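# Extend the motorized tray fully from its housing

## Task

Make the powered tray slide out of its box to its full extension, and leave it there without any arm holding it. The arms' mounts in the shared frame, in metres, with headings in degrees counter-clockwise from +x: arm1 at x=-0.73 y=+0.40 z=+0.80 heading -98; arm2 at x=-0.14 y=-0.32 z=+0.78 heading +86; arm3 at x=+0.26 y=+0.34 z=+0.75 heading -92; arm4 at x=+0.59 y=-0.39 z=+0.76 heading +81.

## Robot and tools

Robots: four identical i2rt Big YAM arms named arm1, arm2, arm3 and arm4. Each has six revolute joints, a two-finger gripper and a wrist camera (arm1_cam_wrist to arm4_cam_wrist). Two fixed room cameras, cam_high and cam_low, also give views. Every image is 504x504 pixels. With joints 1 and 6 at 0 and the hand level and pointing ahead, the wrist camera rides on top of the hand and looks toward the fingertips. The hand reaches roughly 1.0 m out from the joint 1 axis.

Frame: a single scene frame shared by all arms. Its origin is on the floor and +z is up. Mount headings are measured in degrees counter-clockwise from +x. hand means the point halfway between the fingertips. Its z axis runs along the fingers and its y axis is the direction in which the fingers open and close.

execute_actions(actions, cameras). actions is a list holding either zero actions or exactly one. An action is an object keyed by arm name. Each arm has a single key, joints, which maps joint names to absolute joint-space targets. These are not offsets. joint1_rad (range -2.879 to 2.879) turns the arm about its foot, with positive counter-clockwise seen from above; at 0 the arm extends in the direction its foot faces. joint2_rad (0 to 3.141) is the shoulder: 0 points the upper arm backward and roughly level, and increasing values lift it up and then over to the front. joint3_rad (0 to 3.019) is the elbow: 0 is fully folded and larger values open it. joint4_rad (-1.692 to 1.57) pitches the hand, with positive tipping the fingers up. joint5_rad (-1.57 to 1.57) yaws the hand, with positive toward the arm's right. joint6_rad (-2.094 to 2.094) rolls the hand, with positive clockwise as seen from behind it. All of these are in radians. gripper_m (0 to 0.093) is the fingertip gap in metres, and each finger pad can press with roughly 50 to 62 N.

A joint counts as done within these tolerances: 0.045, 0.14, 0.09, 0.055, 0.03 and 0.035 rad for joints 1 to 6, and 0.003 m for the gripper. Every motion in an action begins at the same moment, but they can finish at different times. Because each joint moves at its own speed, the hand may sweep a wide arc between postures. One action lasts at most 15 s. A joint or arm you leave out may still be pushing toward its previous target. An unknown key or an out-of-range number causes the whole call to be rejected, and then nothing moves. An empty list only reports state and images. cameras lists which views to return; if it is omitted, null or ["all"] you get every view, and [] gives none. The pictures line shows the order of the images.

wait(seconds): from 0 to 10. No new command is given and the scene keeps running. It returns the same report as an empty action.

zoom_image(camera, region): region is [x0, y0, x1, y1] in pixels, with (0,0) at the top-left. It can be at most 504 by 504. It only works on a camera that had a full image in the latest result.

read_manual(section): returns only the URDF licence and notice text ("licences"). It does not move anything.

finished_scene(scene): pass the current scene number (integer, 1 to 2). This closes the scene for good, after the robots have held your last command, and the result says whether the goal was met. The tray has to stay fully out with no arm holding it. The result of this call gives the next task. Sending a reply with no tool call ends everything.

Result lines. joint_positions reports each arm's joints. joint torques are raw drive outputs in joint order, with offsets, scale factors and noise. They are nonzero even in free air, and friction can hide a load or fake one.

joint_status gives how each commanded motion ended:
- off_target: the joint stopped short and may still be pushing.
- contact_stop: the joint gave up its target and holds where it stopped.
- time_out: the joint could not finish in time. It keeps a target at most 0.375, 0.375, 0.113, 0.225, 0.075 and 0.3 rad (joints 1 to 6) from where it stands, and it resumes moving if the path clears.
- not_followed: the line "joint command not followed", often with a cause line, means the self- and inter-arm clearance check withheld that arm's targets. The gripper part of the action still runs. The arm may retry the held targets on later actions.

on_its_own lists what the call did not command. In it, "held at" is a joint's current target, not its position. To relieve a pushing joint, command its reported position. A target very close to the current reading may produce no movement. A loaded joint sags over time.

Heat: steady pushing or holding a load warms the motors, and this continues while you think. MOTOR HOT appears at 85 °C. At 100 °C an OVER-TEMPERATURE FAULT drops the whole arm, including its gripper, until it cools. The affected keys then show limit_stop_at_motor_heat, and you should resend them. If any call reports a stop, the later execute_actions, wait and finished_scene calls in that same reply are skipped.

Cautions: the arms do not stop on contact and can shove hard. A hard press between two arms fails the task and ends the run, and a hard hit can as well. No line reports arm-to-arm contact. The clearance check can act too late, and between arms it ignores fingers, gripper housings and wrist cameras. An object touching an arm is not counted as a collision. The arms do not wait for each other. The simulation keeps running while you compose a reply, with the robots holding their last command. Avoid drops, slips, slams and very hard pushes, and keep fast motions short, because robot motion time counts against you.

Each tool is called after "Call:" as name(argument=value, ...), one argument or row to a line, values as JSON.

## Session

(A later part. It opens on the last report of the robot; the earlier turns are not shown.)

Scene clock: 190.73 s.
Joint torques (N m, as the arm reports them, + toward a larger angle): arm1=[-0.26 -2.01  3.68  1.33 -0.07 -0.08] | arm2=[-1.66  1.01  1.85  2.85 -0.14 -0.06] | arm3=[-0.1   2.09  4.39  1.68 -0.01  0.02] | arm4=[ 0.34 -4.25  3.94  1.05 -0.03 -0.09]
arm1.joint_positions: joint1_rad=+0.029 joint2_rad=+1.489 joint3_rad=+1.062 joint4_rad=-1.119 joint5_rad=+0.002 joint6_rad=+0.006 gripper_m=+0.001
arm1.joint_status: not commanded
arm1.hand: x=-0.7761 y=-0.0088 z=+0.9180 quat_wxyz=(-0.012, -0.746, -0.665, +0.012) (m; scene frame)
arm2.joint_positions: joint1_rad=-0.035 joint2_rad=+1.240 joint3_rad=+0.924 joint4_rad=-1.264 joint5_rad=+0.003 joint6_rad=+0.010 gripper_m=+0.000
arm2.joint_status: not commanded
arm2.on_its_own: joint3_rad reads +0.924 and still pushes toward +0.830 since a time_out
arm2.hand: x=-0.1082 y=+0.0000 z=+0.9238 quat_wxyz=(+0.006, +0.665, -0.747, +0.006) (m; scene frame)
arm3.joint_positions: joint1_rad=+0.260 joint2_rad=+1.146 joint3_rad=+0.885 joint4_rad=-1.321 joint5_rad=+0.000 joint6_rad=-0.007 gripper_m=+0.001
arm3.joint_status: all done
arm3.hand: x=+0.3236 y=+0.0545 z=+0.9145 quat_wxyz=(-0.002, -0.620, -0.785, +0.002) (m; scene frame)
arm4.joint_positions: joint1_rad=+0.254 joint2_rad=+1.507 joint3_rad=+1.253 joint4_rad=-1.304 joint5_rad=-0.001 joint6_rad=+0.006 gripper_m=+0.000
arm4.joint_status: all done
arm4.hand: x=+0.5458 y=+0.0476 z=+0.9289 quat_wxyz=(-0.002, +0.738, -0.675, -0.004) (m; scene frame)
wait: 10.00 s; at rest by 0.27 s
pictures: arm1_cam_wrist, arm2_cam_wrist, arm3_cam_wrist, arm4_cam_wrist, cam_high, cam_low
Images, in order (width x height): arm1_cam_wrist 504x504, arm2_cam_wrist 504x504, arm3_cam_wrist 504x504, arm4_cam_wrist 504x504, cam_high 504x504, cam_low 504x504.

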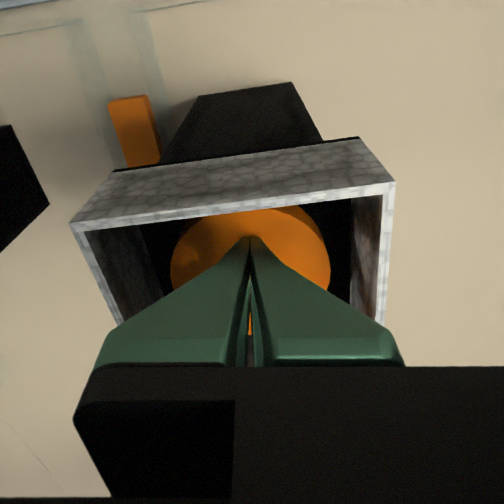

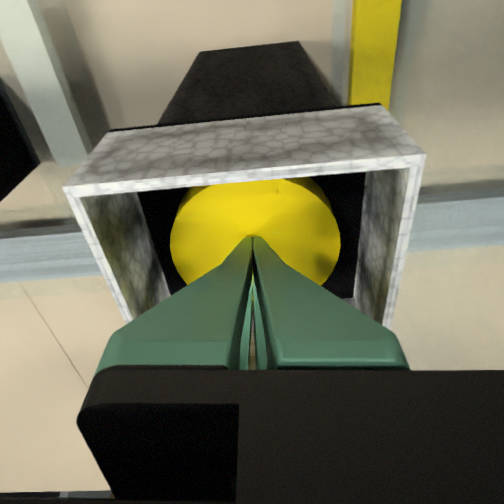

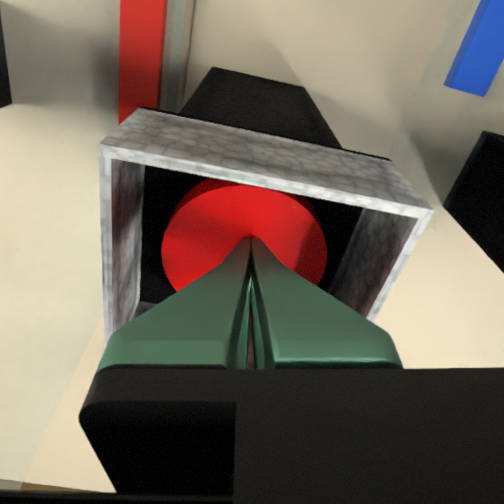

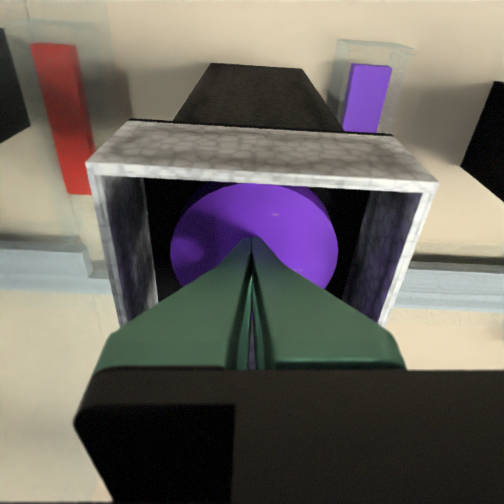

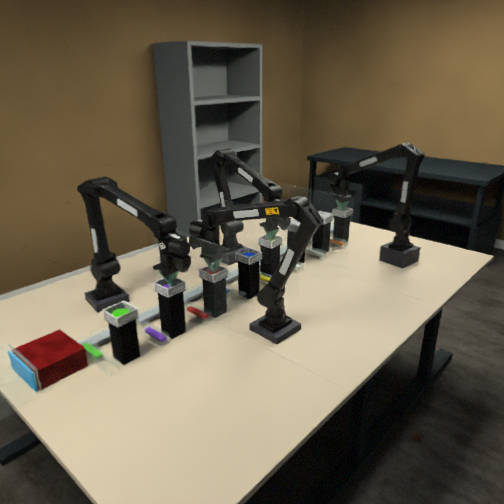

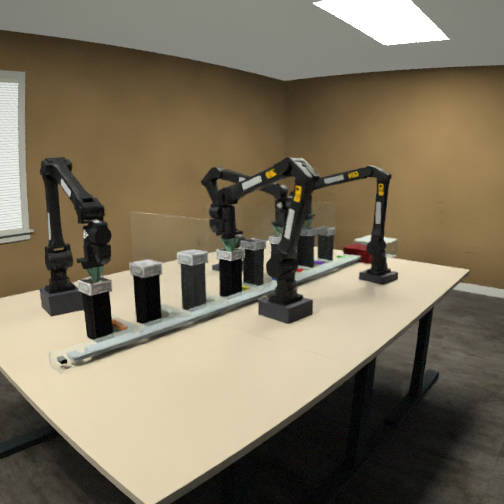

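Call:
execute_actions(
  actions=[
    {"arm3":{"joints":{"joint2_rad":1.14,"joint3_rad":1.12,"joint4_rad":-1.52}}},
  ],
  cameras=[],
)

Call:
execute_actions(
  actions=[
    {"arm3":{"joints":{"joint1_rad":-0.447,"joint2_rad":1.17,"joint4_rad":-1.5}}},
  ],
  cameras=[],
)

Call:
execute_actions(
  actions=[
    {"arm3":{"joints":{"joint2_rad":1.24,"joint3_rad":0.96,"joint4_rad":-1.34}}},
  ],
  cameras=[],
)

Call:
execute_actions(
  actions=[
    {"arm3":{"joints":{"joint2_rad":1.33,"joint3_rad":0.88,"joint4_rad":-1.31}}},
  ],
  cameras=[],
)

Call:
wait(
  seconds=10,
)

Call:
wait(
  seconds=10,
)

Call:
execute_actions(
  actions=[
    {"arm4":{"joints":{"joint2_rad":1.5,"joint3_rad":1.45,"joint4_rad":-1.47}}},
  ],
  cameras=[],
)

Call:
execute_actions(
  actions=[
    {"arm4":{"joints":{"joint1_rad":-0.227,"joint2_rad":1.55,"joint4_rad":-1.41}}},
  ],
  cameras=[],
)

Call:
execute_actions(
  actions=[
    {"arm4":{"joints":{"joint2_rad":1.62,"joint3_rad":1.33,"joint4_rad":-1.29}}},
  ],
  cameras=[],
)

Call:
execute_actions(
  actions=[
    {"arm4":{"joints":{"joint2_rad":1.72,"joint3_rad":1.24,"joint4_rad":-1.24}}},
  ],
  cameras=[],
)

Call:
wait(
  seconds=10,
)

Call:
wait(
  seconds=10,
)

Call:
wait(
  seconds=8,
)

Scene clock: 203.03 s.
Joint torques (N m, as the arm reports them, + toward a larger angle): arm1=[-0.04 -1.73  3.63  1.33 -0.08 -0.08] | arm2=[-1.69  1.07  1.85  2.83 -0.14 -0.06] | arm3=[-0.13 -6.23 14.03 -0.23  0.    0.02] | arm4=[ 0.41 -4.23  3.94  1.07 -0.03 -0.1 ]
arm1.joint_positions: joint1_rad=+0.029 joint2_rad=+1.489 joint3_rad=+1.062 joint4_rad=-1.119 joint5_rad=+0.002 joint6_rad=+0.006 gripper_m=+0.001
arm1.joint_status: not commanded
arm1.hand: x=-0.7761 y=-0.0088 z=+0.9180 quat_wxyz=(-0.012, -0.746, -0.665, +0.012) (m; scene frame)
arm2.joint_positions: joint1_rad=-0.035 joint2_rad=+1.240 joint3_rad=+0.924 joint4_rad=-1.264 joint5_rad=+0.003 joint6_rad=+0.010 gripper_m=+0.000
arm2.joint_status: not commanded
arm2.on_its_own: joint3_rad reads +0.924 and still pushes toward +0.830 since a time_out
arm2.hand: x=-0.1082 y=+0.0000 z=+0.9238 quat_wxyz=(+0.006, +0.665, -0.747, +0.006) (m; scene frame)
arm3.joint_positions: joint1_rad=+0.260 joint2_rad=+1.141 joint3_rad=+1.087 joint4_rad=-1.508 joint5_rad=+0.000 joint6_rad=-0.007 gripper_m=+0.001
arm3.joint_status: all done
arm3.hand: x=+0.3268 y=+0.0407 z=+0.9921 quat_wxyz=(-0.010, -0.620, -0.785, +0.008) (m; scene frame)
arm4.joint_positions: joint1_rad=+0.254 joint2_rad=+1.507 joint3_rad=+1.253 joint4_rad=-1.304 joint5_rad=-0.001 joint6_rad=+0.006 gripper_m=+0.000
arm4.joint_status: not commanded
arm4.hand: x=+0.5458 y=+0.0476 z=+0.9289 quat_wxyz=(-0.002, +0.738, -0.675, -0.004) (m; scene frame)
pictures: none
No camera images: the call's "cameras" was empty. Leave "cameras" out to get every camera's image.

Scene clock: 204.33 s.
Joint torques (N m, as the arm reports them, + toward a larger angle): arm1=[-0.25 -2.03  3.65  1.3  -0.07 -0.08] | arm2=[-1.63  1.06  1.86  2.85 -0.14 -0.05] | arm3=[-0.43 -5.72 14.    0.46 -0.02  0.02] | arm4=[ 0.36 -4.21  3.94  1.07 -0.03 -0.09]
arm1.joint_positions: joint1_rad=+0.029 joint2_rad=+1.489 joint3_rad=+1.062 joint4_rad=-1.119 joint5_rad=+0.002 joint6_rad=+0.006 gripper_m=+0.001
arm1.joint_status: not commanded
arm1.hand: x=-0.7761 y=-0.0088 z=+0.9180 quat_wxyz=(-0.012, -0.746, -0.665, +0.012) (m; scene frame)
arm2.joint_positions: joint1_rad=-0.035 joint2_rad=+1.240 joint3_rad=+0.924 joint4_rad=-1.264 joint5_rad=+0.003 joint6_rad=+0.010 gripper_m=+0.000
arm2.joint_status: not commanded
arm2.on_its_own: joint3_rad reads +0.924 and still pushes toward +0.830 since a time_out
arm2.hand: x=-0.1082 y=+0.0000 z=+0.9238 quat_wxyz=(+0.006, +0.665, -0.747, +0.006) (m; scene frame)
arm3.joint_positions: joint1_rad=-0.444 joint2_rad=+1.160 joint3_rad=+1.087 joint4_rad=-1.508 joint5_rad=+0.000 joint6_rad=-0.007 gripper_m=+0.001
arm3.joint_status: all done
arm3.hand: x=+0.1142 y=+0.0658 z=+0.9858 quat_wxyz=(-0.005, -0.852, -0.523, -0.001) (m; scene frame)
arm4.joint_positions: joint1_rad=+0.254 joint2_rad=+1.507 joint3_rad=+1.253 joint4_rad=-1.304 joint5_rad=-0.001 joint6_rad=+0.006 gripper_m=+0.000
arm4.joint_status: not commanded
arm4.hand: x=+0.5458 y=+0.0476 z=+0.9289 quat_wxyz=(-0.002, +0.738, -0.675, -0.004) (m; scene frame)
pictures: none
No camera images: the call's "cameras" was empty. Leave "cameras" out to get every camera's image.

Scene clock: 205.17 s.
Joint torques (N m, as the arm reports them, + toward a larger angle): arm1=[-0.07 -1.93  3.65  1.27 -0.06 -0.07] | arm2=[-1.61  1.07  1.84  2.85 -0.14 -0.06] | arm3=[-0.46 -6.02  9.2   0.84 -0.02  0.02] | arm4=[ 0.31 -4.24  3.96  1.04 -0.03 -0.09]
arm1.joint_positions: joint1_rad=+0.029 joint2_rad=+1.489 joint3_rad=+1.062 joint4_rad=-1.119 joint5_rad=+0.002 joint6_rad=+0.006 gripper_m=+0.001
arm1.joint_status: not commanded
arm1.hand: x=-0.7761 y=-0.0088 z=+0.9180 quat_wxyz=(-0.012, -0.746, -0.665, +0.012) (m; scene frame)
arm2.joint_positions: joint1_rad=-0.035 joint2_rad=+1.240 joint3_rad=+0.924 joint4_rad=-1.264 joint5_rad=+0.003 joint6_rad=+0.010 gripper_m=+0.000
arm2.joint_status: not commanded
arm2.on_its_own: joint3_rad reads +0.924 and still pushes toward +0.830 since a time_out
arm2.hand: x=-0.1082 y=+0.0000 z=+0.9238 quat_wxyz=(+0.006, +0.665, -0.747, +0.006) (m; scene frame)
arm3.joint_positions: joint1_rad=-0.444 joint2_rad=+1.223 joint3_rad=+0.979 joint4_rad=-1.359 joint5_rad=+0.000 joint6_rad=-0.007 gripper_m=+0.001
arm3.joint_status: all done
arm3.hand: x=+0.1108 y=+0.0578 z=+0.9262 quat_wxyz=(+0.001, -0.852, -0.523, -0.011) (m; scene frame)
arm4.joint_positions: joint1_rad=+0.254 joint2_rad=+1.507 joint3_rad=+1.253 joint4_rad=-1.304 joint5_rad=-0.001 joint6_rad=+0.006 gripper_m=+0.000
arm4.joint_status: not commanded
arm4.hand: x=+0.5458 y=+0.0476 z=+0.9289 quat_wxyz=(-0.002, +0.738, -0.675, -0.004) (m; scene frame)
pictures: none
No camera images: the call's "cameras" was empty. Leave "cameras" out to get every camera's image.

Scene clock: 205.80 s.
Joint torques (N m, as the arm reports them, + toward a larger angle): arm1=[-0.27 -1.71  3.7   1.33 -0.07 -0.08] | arm2=[-1.67  1.05  1.85  2.83 -0.14 -0.05] | arm3=[-0.42  0.88  3.32  1.29 -0.01  0.02] | arm4=[ 0.42 -4.25  3.94  1.06 -0.03 -0.09]
arm1.joint_positions: joint1_rad=+0.029 joint2_rad=+1.489 joint3_rad=+1.062 joint4_rad=-1.119 joint5_rad=+0.002 joint6_rad=+0.006 gripper_m=+0.001
arm1.joint_status: not commanded
arm1.hand: x=-0.7761 y=-0.0088 z=+0.9180 quat_wxyz=(-0.012, -0.746, -0.665, +0.012) (m; scene frame)
arm2.joint_positions: joint1_rad=-0.035 joint2_rad=+1.240 joint3_rad=+0.924 joint4_rad=-1.264 joint5_rad=+0.003 joint6_rad=+0.010 gripper_m=+0.000
arm2.joint_status: not commanded
arm2.on_its_own: joint3_rad reads +0.924 and still pushes toward +0.830 since a time_out
arm2.hand: x=-0.1082 y=+0.0000 z=+0.9238 quat_wxyz=(+0.006, +0.665, -0.747, +0.006) (m; scene frame)
arm3.joint_positions: joint1_rad=-0.444 joint2_rad=+1.226 joint3_rad=+0.966 joint4_rad=-1.341 joint5_rad=+0.000 joint6_rad=-0.007 gripper_m=+0.001
arm3.joint_status: all done
arm3.hand: x=+0.1107 y=+0.0574 z=+0.9206 quat_wxyz=(+0.000, -0.852, -0.523, -0.010) (m; scene frame)
arm4.joint_positions: joint1_rad=+0.254 joint2_rad=+1.507 joint3_rad=+1.253 joint4_rad=-1.304 joint5_rad=-0.001 joint6_rad=+0.006 gripper_m=+0.000
arm4.joint_status: not commanded
arm4.hand: x=+0.5458 y=+0.0476 z=+0.9289 quat_wxyz=(-0.002, +0.738, -0.675, -0.004) (m; scene frame)
pictures: none
No camera images: the call's "cameras" was empty. Leave "cameras" out to get every camera's image.

Scene clock: 215.80 s.
Joint torques (N m, as the arm reports them, + toward a larger angle): arm1=[-0.27 -2.03  3.69  1.31 -0.06 -0.08] | arm2=[-1.65  1.04  1.84  2.85 -0.14 -0.05] | arm3=[-0.49  0.84  3.33  1.26 -0.01  0.02] | arm4=[ 0.37 -4.27  3.95  1.06 -0.03 -0.09]
arm1.joint_positions: joint1_rad=+0.029 joint2_rad=+1.489 joint3_rad=+1.062 joint4_rad=-1.119 joint5_rad=+0.002 joint6_rad=+0.006 gripper_m=+0.001
arm1.joint_status: not commanded
arm1.hand: x=-0.7761 y=-0.0088 z=+0.9180 quat_wxyz=(-0.012, -0.746, -0.665, +0.012) (m; scene frame)
arm2.joint_positions: joint1_rad=-0.035 joint2_rad=+1.240 joint3_rad=+0.924 joint4_rad=-1.264 joint5_rad=+0.003 joint6_rad=+0.010 gripper_m=+0.000
arm2.joint_status: not commanded
arm2.on_its_own: joint3_rad reads +0.924 and still pushes toward +0.830 since a time_out
arm2.hand: x=-0.1082 y=+0.0000 z=+0.9238 quat_wxyz=(+0.006, +0.665, -0.747, +0.006) (m; scene frame)
arm3.joint_positions: joint1_rad=-0.444 joint2_rad=+1.226 joint3_rad=+0.966 joint4_rad=-1.341 joint5_rad=+0.000 joint6_rad=-0.007 gripper_m=+0.001
arm3.joint_status: all done
arm3.hand: x=+0.1107 y=+0.0574 z=+0.9206 quat_wxyz=(+0.000, -0.852, -0.523, -0.010) (m; scene frame)
arm4.joint_positions: joint1_rad=+0.254 joint2_rad=+1.507 joint3_rad=+1.253 joint4_rad=-1.304 joint5_rad=-0.001 joint6_rad=+0.006 gripper_m=+0.000
arm4.joint_status: not commanded
arm4.hand: x=+0.5458 y=+0.0476 z=+0.9289 quat_wxyz=(-0.002, +0.738, -0.675, -0.004) (m; scene frame)
wait: 10.00 s; at rest by 0.27 s
pictures: arm1_cam_wrist, arm2_cam_wrist, arm3_cam_wrist, arm4_cam_wrist, cam_high, cam_low
Images, in order (width x height): arm1_cam_wrist 504x504, arm2_cam_wrist 504x504, arm3_cam_wrist 504x504, arm4_cam_wrist 504x504, cam_high 504x504, cam_low 504x504.

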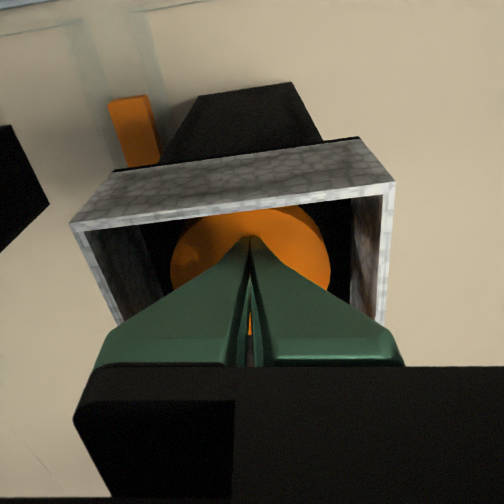

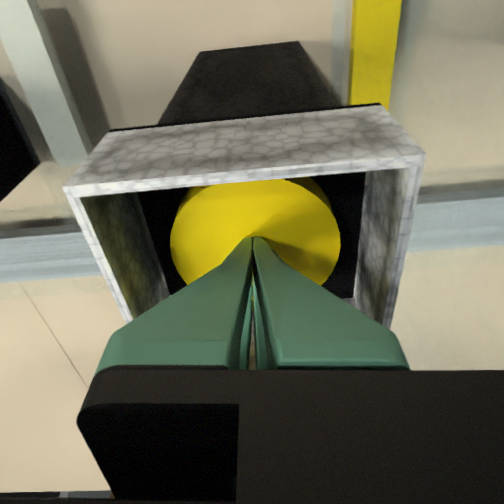

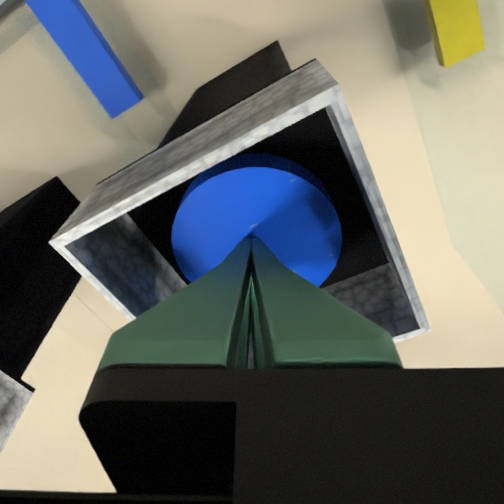

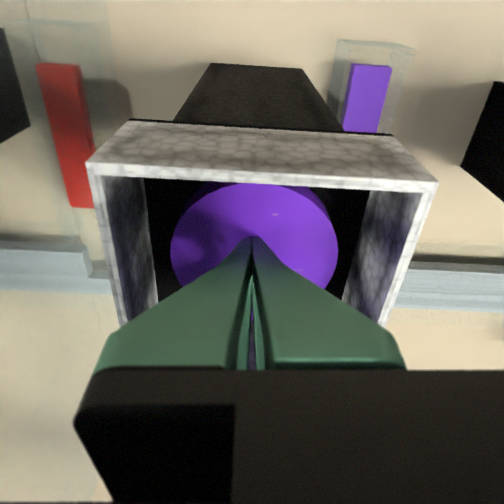

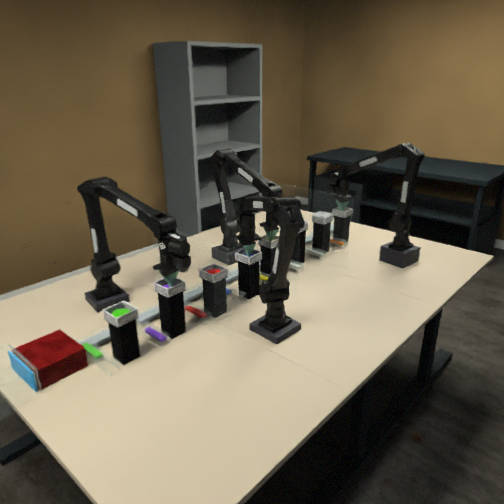

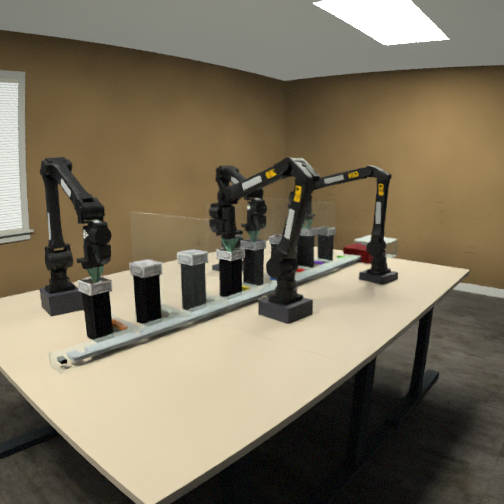

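Scene clock: 225.80 s.
Joint torques (N m, as the arm reports them, + toward a larger angle): arm1=[-0.21 -1.89  3.69  1.3  -0.06 -0.08] | arm2=[-1.66  1.01  1.84  2.85 -0.14 -0.06] | arm3=[-0.44  0.88  3.34  1.27 -0.01  0.02] | arm4=[ 0.34 -4.25  3.96  1.06 -0.03 -0.1 ]
arm1.joint_positions: joint1_rad=+0.029 joint2_rad=+1.489 joint3_rad=+1.062 joint4_rad=-1.119 joint5_rad=+0.002 joint6_rad=+0.006 gripper_m=+0.001
arm1.joint_status: not commanded
arm1.hand: x=-0.7761 y=-0.0088 z=+0.9180 quat_wxyz=(-0.012, -0.746, -0.665, +0.012) (m; scene frame)
arm2.joint_positions: joint1_rad=-0.035 joint2_rad=+1.240 joint3_rad=+0.924 joint4_rad=-1.264 joint5_rad=+0.003 joint6_rad=+0.010 gripper_m=+0.000
arm2.joint_status: not commanded
arm2.on_its_own: joint3_rad reads +0.924 and still pushes toward +0.830 since a time_out
arm2.hand: x=-0.1082 y=+0.0000 z=+0.9238 quat_wxyz=(+0.006, +0.665, -0.747, +0.006) (m; scene frame)
arm3.joint_positions: joint1_rad=-0.444 joint2_rad=+1.226 joint3_rad=+0.966 joint4_rad=-1.341 joint5_rad=+0.000 joint6_rad=-0.007 gripper_m=+0.001
arm3.joint_status: all done
arm3.hand: x=+0.1107 y=+0.0574 z=+0.9206 quat_wxyz=(+0.000, -0.852, -0.523, -0.010) (m; scene frame)
arm4.joint_positions: joint1_rad=+0.254 joint2_rad=+1.507 joint3_rad=+1.253 joint4_rad=-1.304 joint5_rad=-0.001 joint6_rad=+0.006 gripper_m=+0.000
arm4.joint_status: not commanded
arm4.hand: x=+0.5458 y=+0.0476 z=+0.9289 quat_wxyz=(-0.002, +0.738, -0.675, -0.004) (m; scene frame)
wait: 10.00 s; at rest by 0.27 s
pictures: arm1_cam_wrist, arm2_cam_wrist, arm3_cam_wrist, arm4_cam_wrist, cam_high, cam_low
Images, in order (width x height): arm1_cam_wrist 504x504, arm2_cam_wrist 504x504, arm3_cam_wrist 504x504, arm4_cam_wrist 504x504, cam_high 504x504, cam_low 504x504.

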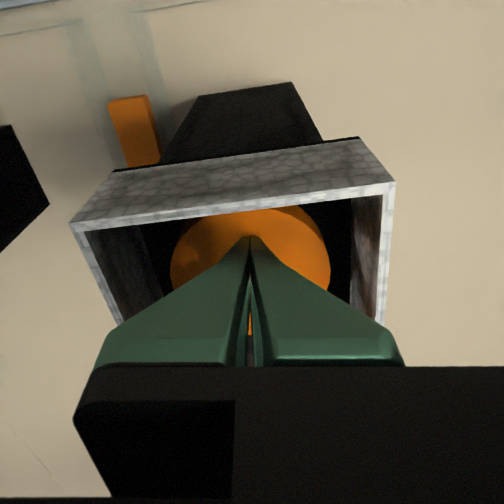

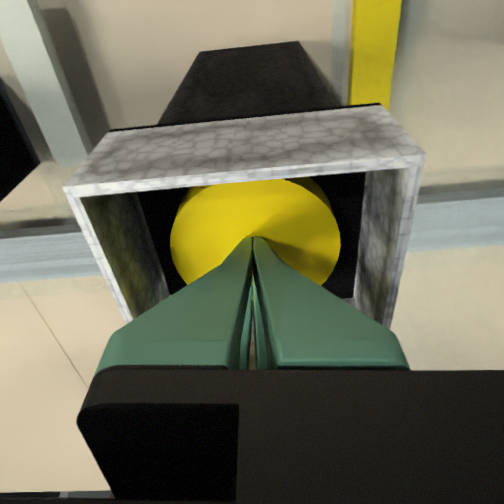

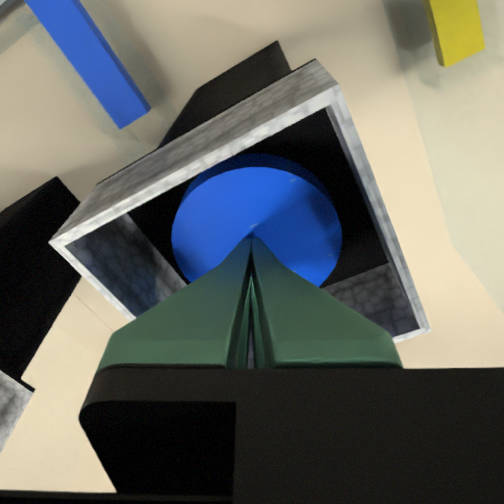

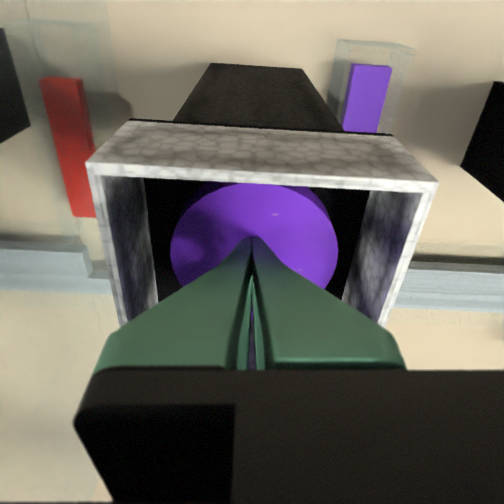

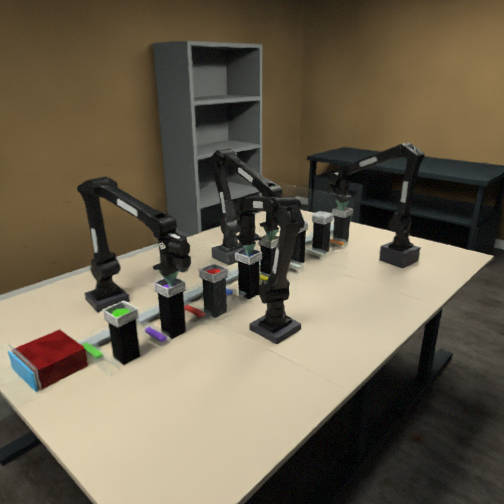

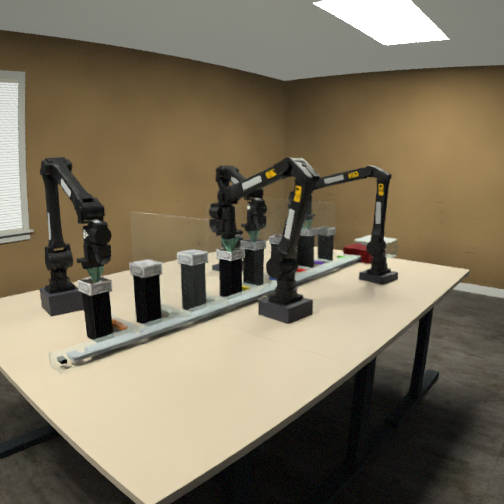

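Scene clock: 226.83 s.
Joint torques (N m, as the arm reports them, + toward a larger angle): arm1=[-0.02 -1.79  3.69  1.34 -0.07 -0.07] | arm2=[-1.69  1.03  1.85  2.85 -0.14 -0.06] | arm3=[-0.44  0.86  3.33  1.27 -0.01  0.02] | arm4=[  0.44 -13.17  14.07  -0.56  -0.03  -0.1 ]
arm1.joint_positions: joint1_rad=+0.029 joint2_rad=+1.489 joint3_rad=+1.062 joint4_rad=-1.119 joint5_rad=+0.002 joint6_rad=+0.006 gripper_m=+0.001
arm1.joint_status: not commanded
arm1.hand: x=-0.7761 y=-0.0088 z=+0.9180 quat_wxyz=(-0.012, -0.746, -0.665, +0.012) (m; scene frame)
arm2.joint_positions: joint1_rad=-0.035 joint2_rad=+1.240 joint3_rad=+0.924 joint4_rad=-1.264 joint5_rad=+0.003 joint6_rad=+0.010 gripper_m=+0.000
arm2.joint_status: not commanded
arm2.on_its_own: joint3_rad reads +0.924 and still pushes toward +0.830 since a time_out
arm2.hand: x=-0.1082 y=+0.0000 z=+0.9238 quat_wxyz=(+0.006, +0.665, -0.747, +0.006) (m; scene frame)
arm3.joint_positions: joint1_rad=-0.444 joint2_rad=+1.226 joint3_rad=+0.966 joint4_rad=-1.341 joint5_rad=+0.000 joint6_rad=-0.007 gripper_m=+0.001
arm3.joint_status: not commanded
arm3.hand: x=+0.1107 y=+0.0574 z=+0.9206 quat_wxyz=(+0.000, -0.852, -0.523, -0.010) (m; scene frame)
arm4.joint_positions: joint1_rad=+0.254 joint2_rad=+1.506 joint3_rad=+1.406 joint4_rad=-1.462 joint5_rad=-0.001 joint6_rad=+0.006 gripper_m=+0.000
arm4.joint_status: all done
arm4.hand: x=+0.5449 y=+0.0570 z=+0.9869 quat_wxyz=(-0.001, +0.738, -0.675, -0.002) (m; scene frame)
pictures: none
No camera images: the call's "cameras" was empty. Leave "cameras" out to get every camera's image.

Scene clock: 228.20 s.
Joint torques (N m, as the arm reports them, + toward a larger angle): arm1=[-0.02 -2.2   3.65  1.37 -0.05 -0.09] | arm2=[-1.65  1.06  1.85  2.84 -0.14 -0.05] | arm3=[-0.49  0.85  3.34  1.27 -0.01  0.02] | arm4=[  0.97 -13.7   13.99   0.16  -0.07  -0.09]
arm1.joint_positions: joint1_rad=+0.029 joint2_rad=+1.489 joint3_rad=+1.062 joint4_rad=-1.119 joint5_rad=+0.002 joint6_rad=+0.006 gripper_m=+0.001
arm1.joint_status: not commanded
arm1.hand: x=-0.7761 y=-0.0088 z=+0.9180 quat_wxyz=(-0.012, -0.746, -0.665, +0.012) (m; scene frame)
arm2.joint_positions: joint1_rad=-0.035 joint2_rad=+1.240 joint3_rad=+0.924 joint4_rad=-1.264 joint5_rad=+0.003 joint6_rad=+0.010 gripper_m=+0.000
arm2.joint_status: not commanded
arm2.on_its_own: joint3_rad reads +0.924 and still pushes toward +0.830 since a time_out
arm2.hand: x=-0.1082 y=+0.0000 z=+0.9238 quat_wxyz=(+0.006, +0.665, -0.747, +0.006) (m; scene frame)
arm3.joint_positions: joint1_rad=-0.444 joint2_rad=+1.226 joint3_rad=+0.966 joint4_rad=-1.341 joint5_rad=+0.000 joint6_rad=-0.007 gripper_m=+0.001
arm3.joint_status: not commanded
arm3.hand: x=+0.1107 y=+0.0574 z=+0.9206 quat_wxyz=(+0.000, -0.852, -0.523, -0.010) (m; scene frame)
arm4.joint_positions: joint1_rad=-0.231 joint2_rad=+1.556 joint3_rad=+1.406 joint4_rad=-1.417 joint5_rad=+0.001 joint6_rad=+0.006 gripper_m=+0.000
arm4.joint_status: all done
arm4.hand: x=+0.7632 y=+0.0396 z=+0.9650 quat_wxyz=(+0.000, +0.555, -0.832, +0.001) (m; scene frame)
pictures: none
No camera images: the call's "cameras" was empty. Leave "cameras" out to get every camera's image.

Scene clock: 229.17 s.
Joint torques (N m, as the arm reports them, + toward a larger angle): arm1=[-0.27 -1.81  3.68  1.3  -0.07 -0.07] | arm2=[-1.69  1.06  1.84  2.85 -0.14 -0.06] | arm3=[-0.46  0.88  3.34  1.28 -0.02  0.02] | arm4=[  1.12 -12.8    9.35   0.43  -0.07  -0.09]
arm1.joint_positions: joint1_rad=+0.029 joint2_rad=+1.489 joint3_rad=+1.062 joint4_rad=-1.119 joint5_rad=+0.002 joint6_rad=+0.006 gripper_m=+0.001
arm1.joint_status: not commanded
arm1.hand: x=-0.7761 y=-0.0088 z=+0.9180 quat_wxyz=(-0.012, -0.746, -0.665, +0.012) (m; scene frame)
arm2.joint_positions: joint1_rad=-0.035 joint2_rad=+1.240 joint3_rad=+0.924 joint4_rad=-1.264 joint5_rad=+0.003 joint6_rad=+0.010 gripper_m=+0.000
arm2.joint_status: not commanded
arm2.on_its_own: joint3_rad reads +0.924 and still pushes toward +0.830 since a time_out
arm2.hand: x=-0.1082 y=+0.0000 z=+0.9238 quat_wxyz=(+0.006, +0.665, -0.747, +0.006) (m; scene frame)
arm3.joint_positions: joint1_rad=-0.444 joint2_rad=+1.226 joint3_rad=+0.966 joint4_rad=-1.341 joint5_rad=+0.000 joint6_rad=-0.007 gripper_m=+0.001
arm3.joint_status: not commanded
arm3.hand: x=+0.1107 y=+0.0574 z=+0.9206 quat_wxyz=(+0.000, -0.852, -0.523, -0.010) (m; scene frame)
arm4.joint_positions: joint1_rad=-0.231 joint2_rad=+1.608 joint3_rad=+1.332 joint4_rad=-1.302 joint5_rad=+0.001 joint6_rad=+0.006 gripper_m=+0.000
arm4.joint_status: all done
arm4.hand: x=+0.7658 y=+0.0457 z=+0.9142 quat_wxyz=(+0.005, +0.555, -0.832, +0.004) (m; scene frame)
pictures: none
No camera images: the call's "cameras" was empty. Leave "cameras" out to get every camera's image.

Scene clock: 229.83 s.
Joint torques (N m, as the arm reports them, + toward a larger angle): arm1=[-0.19 -2.09  3.69  1.35 -0.07 -0.08] | arm2=[-1.68  1.02  1.85  2.84 -0.14 -0.05] | arm3=[-0.45  0.85  3.33  1.27 -0.01  0.02] | arm4=[ 1.07 -5.33  3.04  0.95 -0.07 -0.09]
arm1.joint_positions: joint1_rad=+0.029 joint2_rad=+1.489 joint3_rad=+1.062 joint4_rad=-1.119 joint5_rad=+0.002 joint6_rad=+0.006 gripper_m=+0.001
arm1.joint_status: not commanded
arm1.hand: x=-0.7761 y=-0.0088 z=+0.9180 quat_wxyz=(-0.012, -0.746, -0.665, +0.012) (m; scene frame)
arm2.joint_positions: joint1_rad=-0.035 joint2_rad=+1.240 joint3_rad=+0.924 joint4_rad=-1.264 joint5_rad=+0.003 joint6_rad=+0.010 gripper_m=+0.000
arm2.joint_status: not commanded
arm2.on_its_own: joint3_rad reads +0.924 and still pushes toward +0.830 since a time_out
arm2.hand: x=-0.1082 y=+0.0000 z=+0.9238 quat_wxyz=(+0.006, +0.665, -0.747, +0.006) (m; scene frame)
arm3.joint_positions: joint1_rad=-0.444 joint2_rad=+1.226 joint3_rad=+0.966 joint4_rad=-1.341 joint5_rad=+0.000 joint6_rad=-0.007 gripper_m=+0.001
arm3.joint_status: not commanded
arm3.hand: x=+0.1107 y=+0.0574 z=+0.9206 quat_wxyz=(+0.000, -0.852, -0.523, -0.010) (m; scene frame)
arm4.joint_positions: joint1_rad=-0.231 joint2_rad=+1.613 joint3_rad=+1.311 joint4_rad=-1.262 joint5_rad=+0.001 joint6_rad=+0.006 gripper_m=+0.000
arm4.joint_status: all done
arm4.hand: x=+0.7666 y=+0.0477 z=+0.9042 quat_wxyz=(-0.001, +0.555, -0.832, +0.000) (m; scene frame)
pictures: none
No camera images: the call's "cameras" was empty. Leave "cameras" out to get every camera's image.

Scene clock: 239.83 s.
Joint torques (N m, as the arm reports them, + toward a larger angle): arm1=[ 0.04 -1.85  3.68  1.28 -0.07 -0.08] | arm2=[-1.67  1.04  1.84  2.85 -0.14 -0.05] | arm3=[-0.47  0.88  3.33  1.27 -0.01  0.02] | arm4=[ 1.01 -5.48  3.07  0.93 -0.07 -0.09]
arm1.joint_positions: joint1_rad=+0.029 joint2_rad=+1.489 joint3_rad=+1.062 joint4_rad=-1.119 joint5_rad=+0.002 joint6_rad=+0.006 gripper_m=+0.001
arm1.joint_status: not commanded
arm1.hand: x=-0.7761 y=-0.0088 z=+0.9180 quat_wxyz=(-0.012, -0.746, -0.665, +0.012) (m; scene frame)
arm2.joint_positions: joint1_rad=-0.035 joint2_rad=+1.240 joint3_rad=+0.924 joint4_rad=-1.264 joint5_rad=+0.003 joint6_rad=+0.010 gripper_m=+0.000
arm2.joint_status: not commanded
arm2.on_its_own: joint3_rad reads +0.924 and still pushes toward +0.830 since a time_out
arm2.hand: x=-0.1082 y=+0.0000 z=+0.9238 quat_wxyz=(+0.006, +0.665, -0.747, +0.006) (m; scene frame)
arm3.joint_positions: joint1_rad=-0.444 joint2_rad=+1.226 joint3_rad=+0.966 joint4_rad=-1.341 joint5_rad=+0.000 joint6_rad=-0.007 gripper_m=+0.001
arm3.joint_status: not commanded
arm3.hand: x=+0.1107 y=+0.0574 z=+0.9206 quat_wxyz=(+0.000, -0.852, -0.523, -0.010) (m; scene frame)
arm4.joint_positions: joint1_rad=-0.231 joint2_rad=+1.613 joint3_rad=+1.311 joint4_rad=-1.262 joint5_rad=+0.001 joint6_rad=+0.006 gripper_m=+0.000
arm4.joint_status: all done
arm4.hand: x=+0.7666 y=+0.0477 z=+0.9042 quat_wxyz=(-0.001, +0.555, -0.832, +0.000) (m; scene frame)
wait: 10.00 s; at rest by 0.27 s
pictures: arm1_cam_wrist, arm2_cam_wrist, arm3_cam_wrist, arm4_cam_wrist, cam_high, cam_low
Images, in order (width x height): arm1_cam_wrist 504x504, arm2_cam_wrist 504x504, arm3_cam_wrist 504x504, arm4_cam_wrist 504x504, cam_high 504x504, cam_low 504x504.

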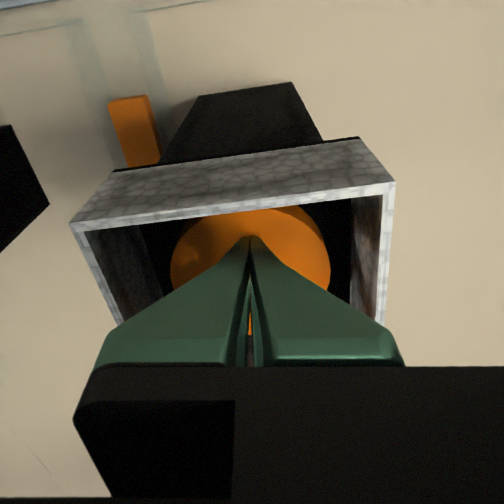

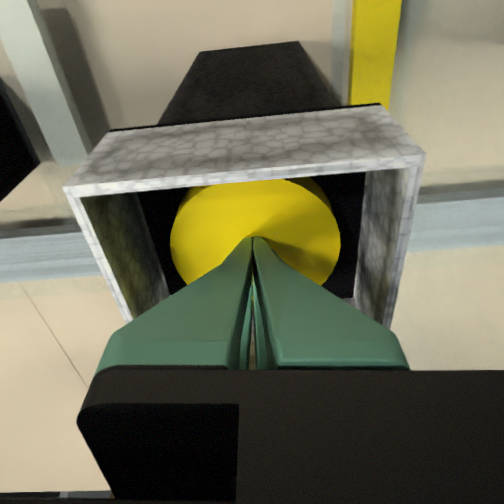

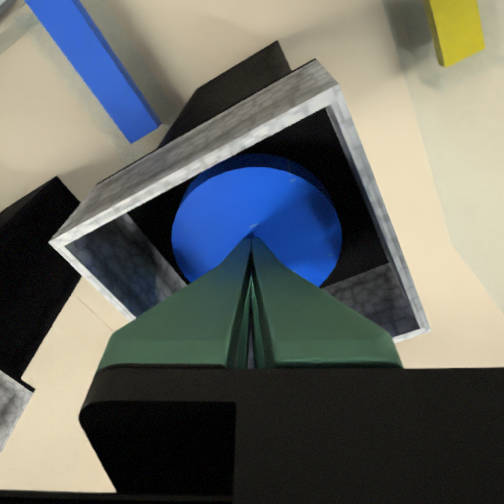

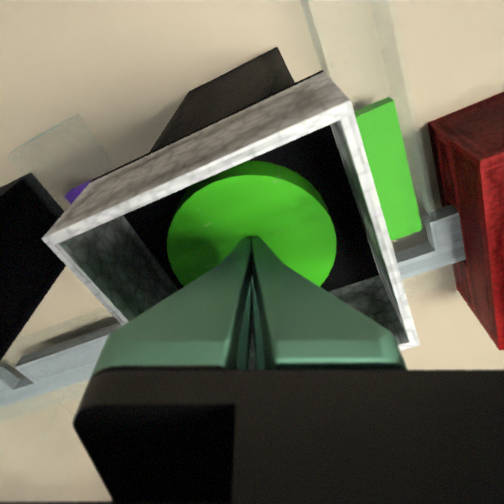

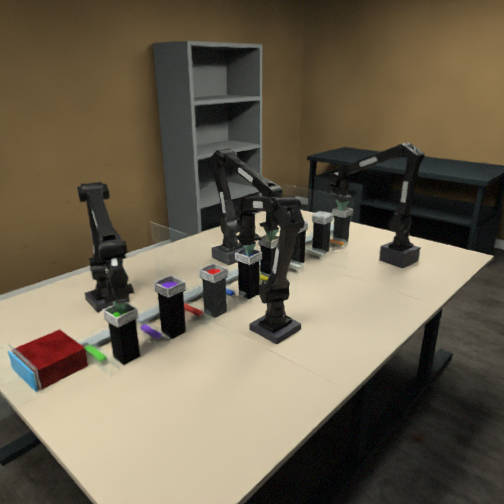

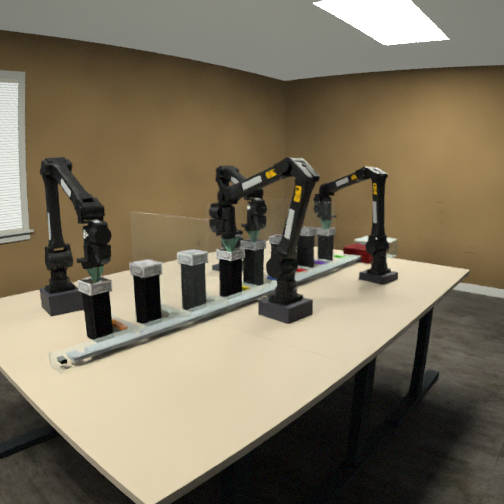

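Scene clock: 249.83 s.
Joint torques (N m, as the arm reports them, + toward a larger angle): arm1=[ 0.08 -1.77  3.66  1.34 -0.08 -0.08] | arm2=[-1.68  1.04  1.84  2.85 -0.14 -0.06] | arm3=[-0.43  0.87  3.34  1.27 -0.02  0.02] | arm4=[ 1.08 -5.43  3.06  0.95 -0.07 -0.09]
arm1.joint_positions: joint1_rad=+0.029 joint2_rad=+1.489 joint3_rad=+1.062 joint4_rad=-1.119 joint5_rad=+0.002 joint6_rad=+0.006 gripper_m=+0.001
arm1.joint_status: not commanded
arm1.hand: x=-0.7761 y=-0.0088 z=+0.9180 quat_wxyz=(-0.012, -0.746, -0.665, +0.012) (m; scene frame)
arm2.joint_positions: joint1_rad=-0.035 joint2_rad=+1.240 joint3_rad=+0.924 joint4_rad=-1.264 joint5_rad=+0.003 joint6_rad=+0.010 gripper_m=+0.000
arm2.joint_status: not commanded
arm2.on_its_own: joint3_rad reads +0.924 and still pushes toward +0.830 since a time_out
arm2.hand: x=-0.1082 y=+0.0000 z=+0.9238 quat_wxyz=(+0.006, +0.665, -0.747, +0.006) (m; scene frame)
arm3.joint_positions: joint1_rad=-0.444 joint2_rad=+1.226 joint3_rad=+0.966 joint4_rad=-1.341 joint5_rad=+0.000 joint6_rad=-0.007 gripper_m=+0.001
arm3.joint_status: not commanded
arm3.hand: x=+0.1107 y=+0.0574 z=+0.9206 quat_wxyz=(+0.000, -0.852, -0.523, -0.010) (m; scene frame)
arm4.joint_positions: joint1_rad=-0.231 joint2_rad=+1.613 joint3_rad=+1.311 joint4_rad=-1.262 joint5_rad=+0.001 joint6_rad=+0.006 gripper_m=+0.000
arm4.joint_status: all done
arm4.hand: x=+0.7666 y=+0.0477 z=+0.9042 quat_wxyz=(-0.001, +0.555, -0.832, +0.000) (m; scene frame)
wait: 10.00 s; at rest by 0.27 s
pictures: arm1_cam_wrist, arm2_cam_wrist, arm3_cam_wrist, arm4_cam_wrist, cam_high, cam_low
Images, in order (width x height): arm1_cam_wrist 504x504, arm2_cam_wrist 504x504, arm3_cam_wrist 504x504, arm4_cam_wrist 504x504, cam_high 504x504, cam_low 504x504.

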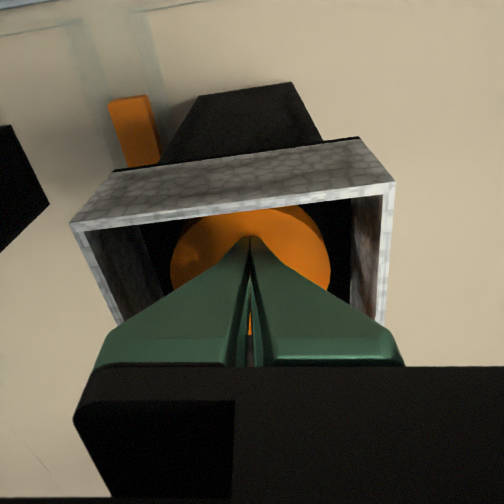

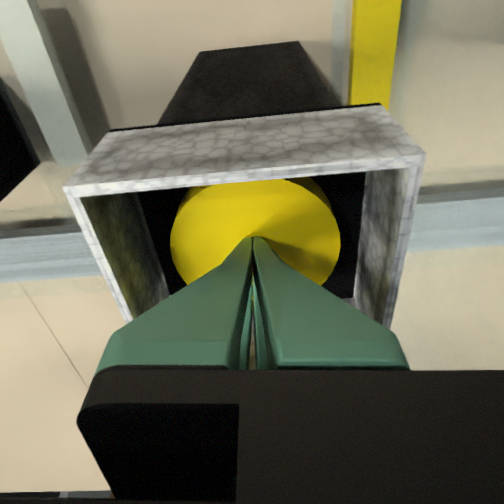

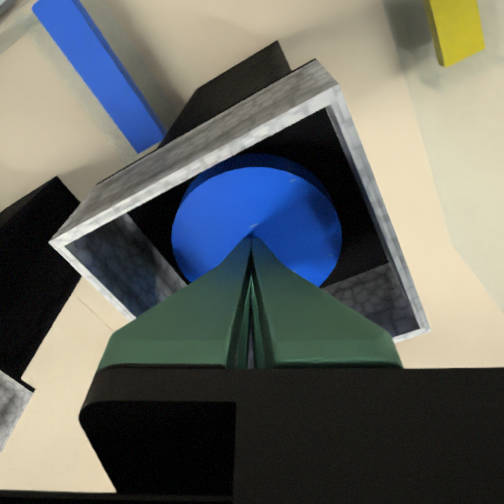

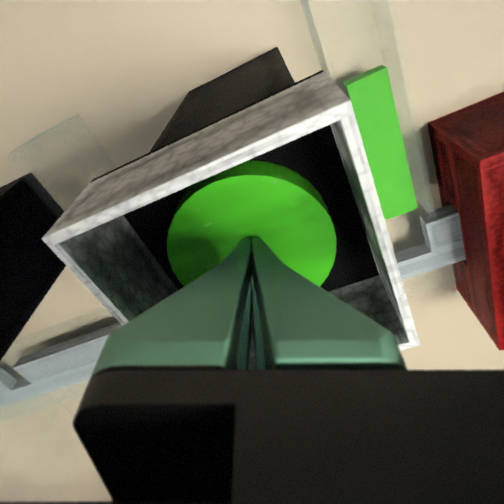

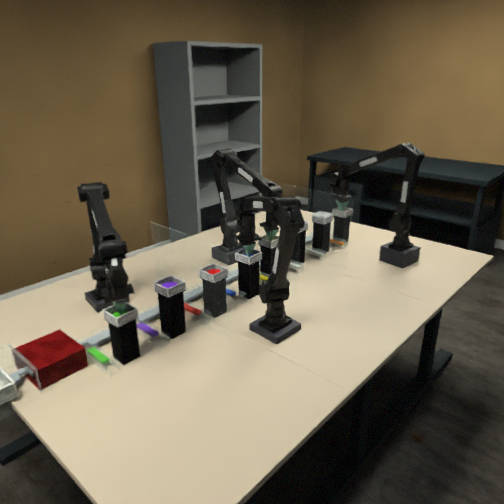

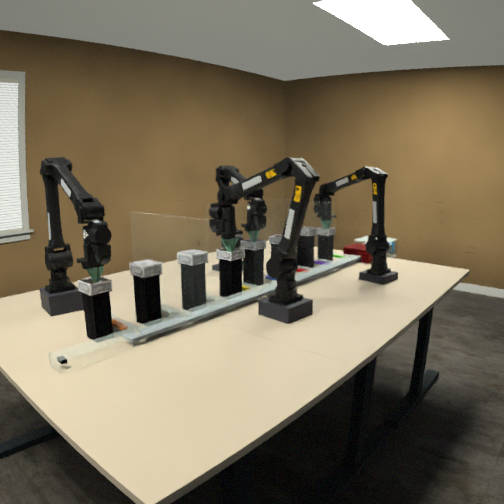

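Scene clock: 257.83 s.
Joint torques (N m, as the arm reports them, + toward a larger angle): arm1=[-0.26 -1.83  3.62  1.3  -0.07 -0.08] | arm2=[-1.6   1.03  1.85  2.84 -0.14 -0.05] | arm3=[-0.46  0.86  3.34  1.27 -0.01  0.02] | arm4=[ 1.11 -5.39  3.06  0.93 -0.07 -0.09]
arm1.joint_positions: joint1_rad=+0.029 joint2_rad=+1.489 joint3_rad=+1.062 joint4_rad=-1.119 joint5_rad=+0.002 joint6_rad=+0.006 gripper_m=+0.001
arm1.joint_status: not commanded
arm1.hand: x=-0.7761 y=-0.0088 z=+0.9180 quat_wxyz=(-0.012, -0.746, -0.665, +0.012) (m; scene frame)
arm2.joint_positions: joint1_rad=-0.035 joint2_rad=+1.240 joint3_rad=+0.924 joint4_rad=-1.264 joint5_rad=+0.003 joint6_rad=+0.010 gripper_m=+0.000
arm2.joint_status: not commanded
arm2.on_its_own: joint3_rad reads +0.924 and still pushes toward +0.830 since a time_out
arm2.hand: x=-0.1082 y=+0.0000 z=+0.9238 quat_wxyz=(+0.006, +0.665, -0.747, +0.006) (m; scene frame)
arm3.joint_positions: joint1_rad=-0.444 joint2_rad=+1.226 joint3_rad=+0.966 joint4_rad=-1.341 joint5_rad=+0.000 joint6_rad=-0.007 gripper_m=+0.001
arm3.joint_status: not commanded
arm3.hand: x=+0.1107 y=+0.0574 z=+0.9206 quat_wxyz=(+0.000, -0.852, -0.523, -0.010) (m; scene frame)
arm4.joint_positions: joint1_rad=-0.231 joint2_rad=+1.613 joint3_rad=+1.311 joint4_rad=-1.262 joint5_rad=+0.001 joint6_rad=+0.006 gripper_m=+0.000
arm4.joint_status: all done
arm4.hand: x=+0.7666 y=+0.0477 z=+0.9042 quat_wxyz=(-0.001, +0.555, -0.832, +0.000) (m; scene frame)
wait: 8.00 s; at rest by 0.27 s
pictures: arm1_cam_wrist, arm2_cam_wrist, arm3_cam_wrist, arm4_cam_wrist, cam_high, cam_low
Images, in order (width x height): arm1_cam_wrist 504x504, arm2_cam_wrist 504x504, arm3_cam_wrist 504x504, arm4_cam_wrist 504x504, cam_high 504x504, cam_low 504x504.

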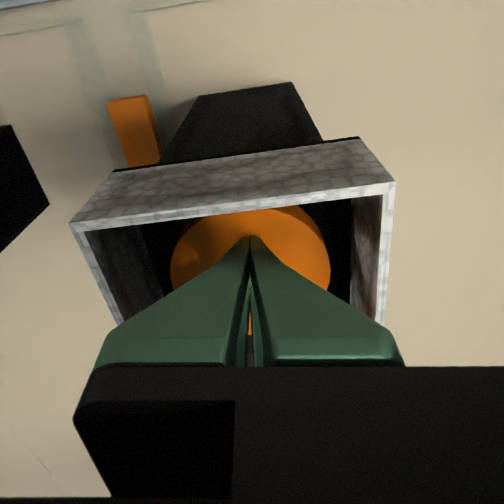

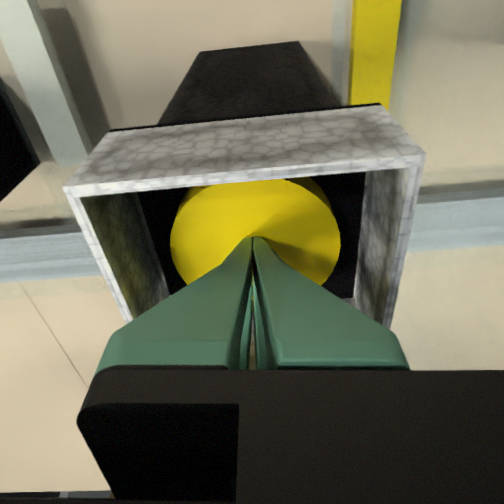

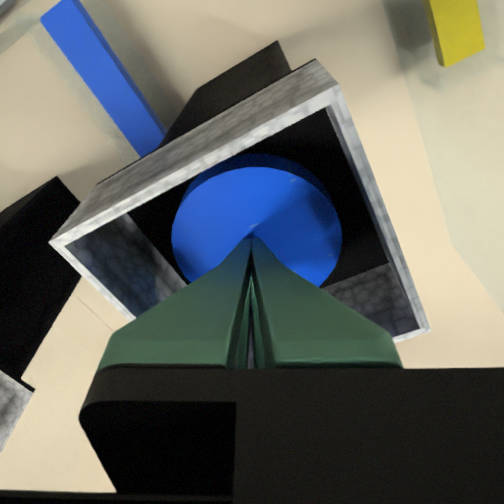

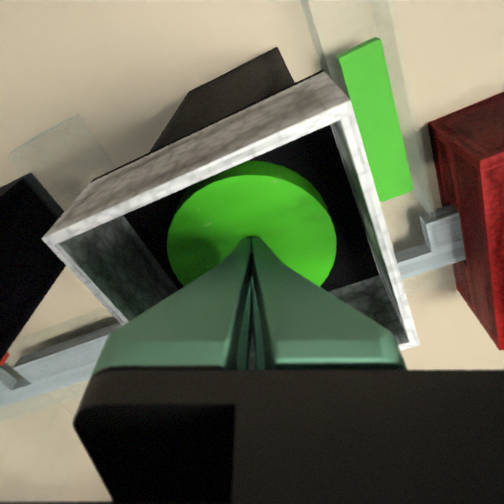

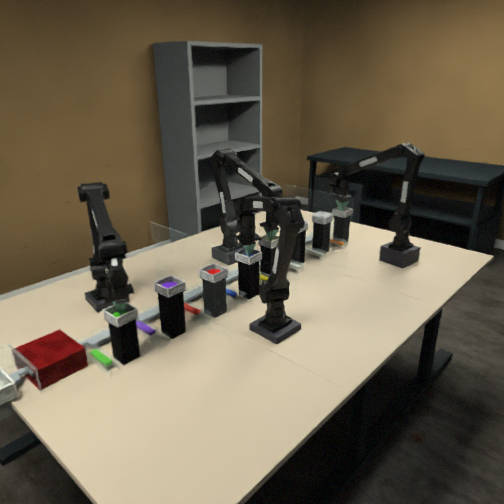

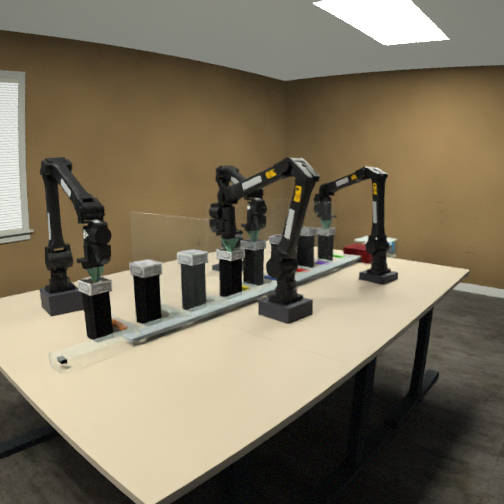

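Call:
finished_scene(
  scene=2,
)

The scene is finished: the task was done.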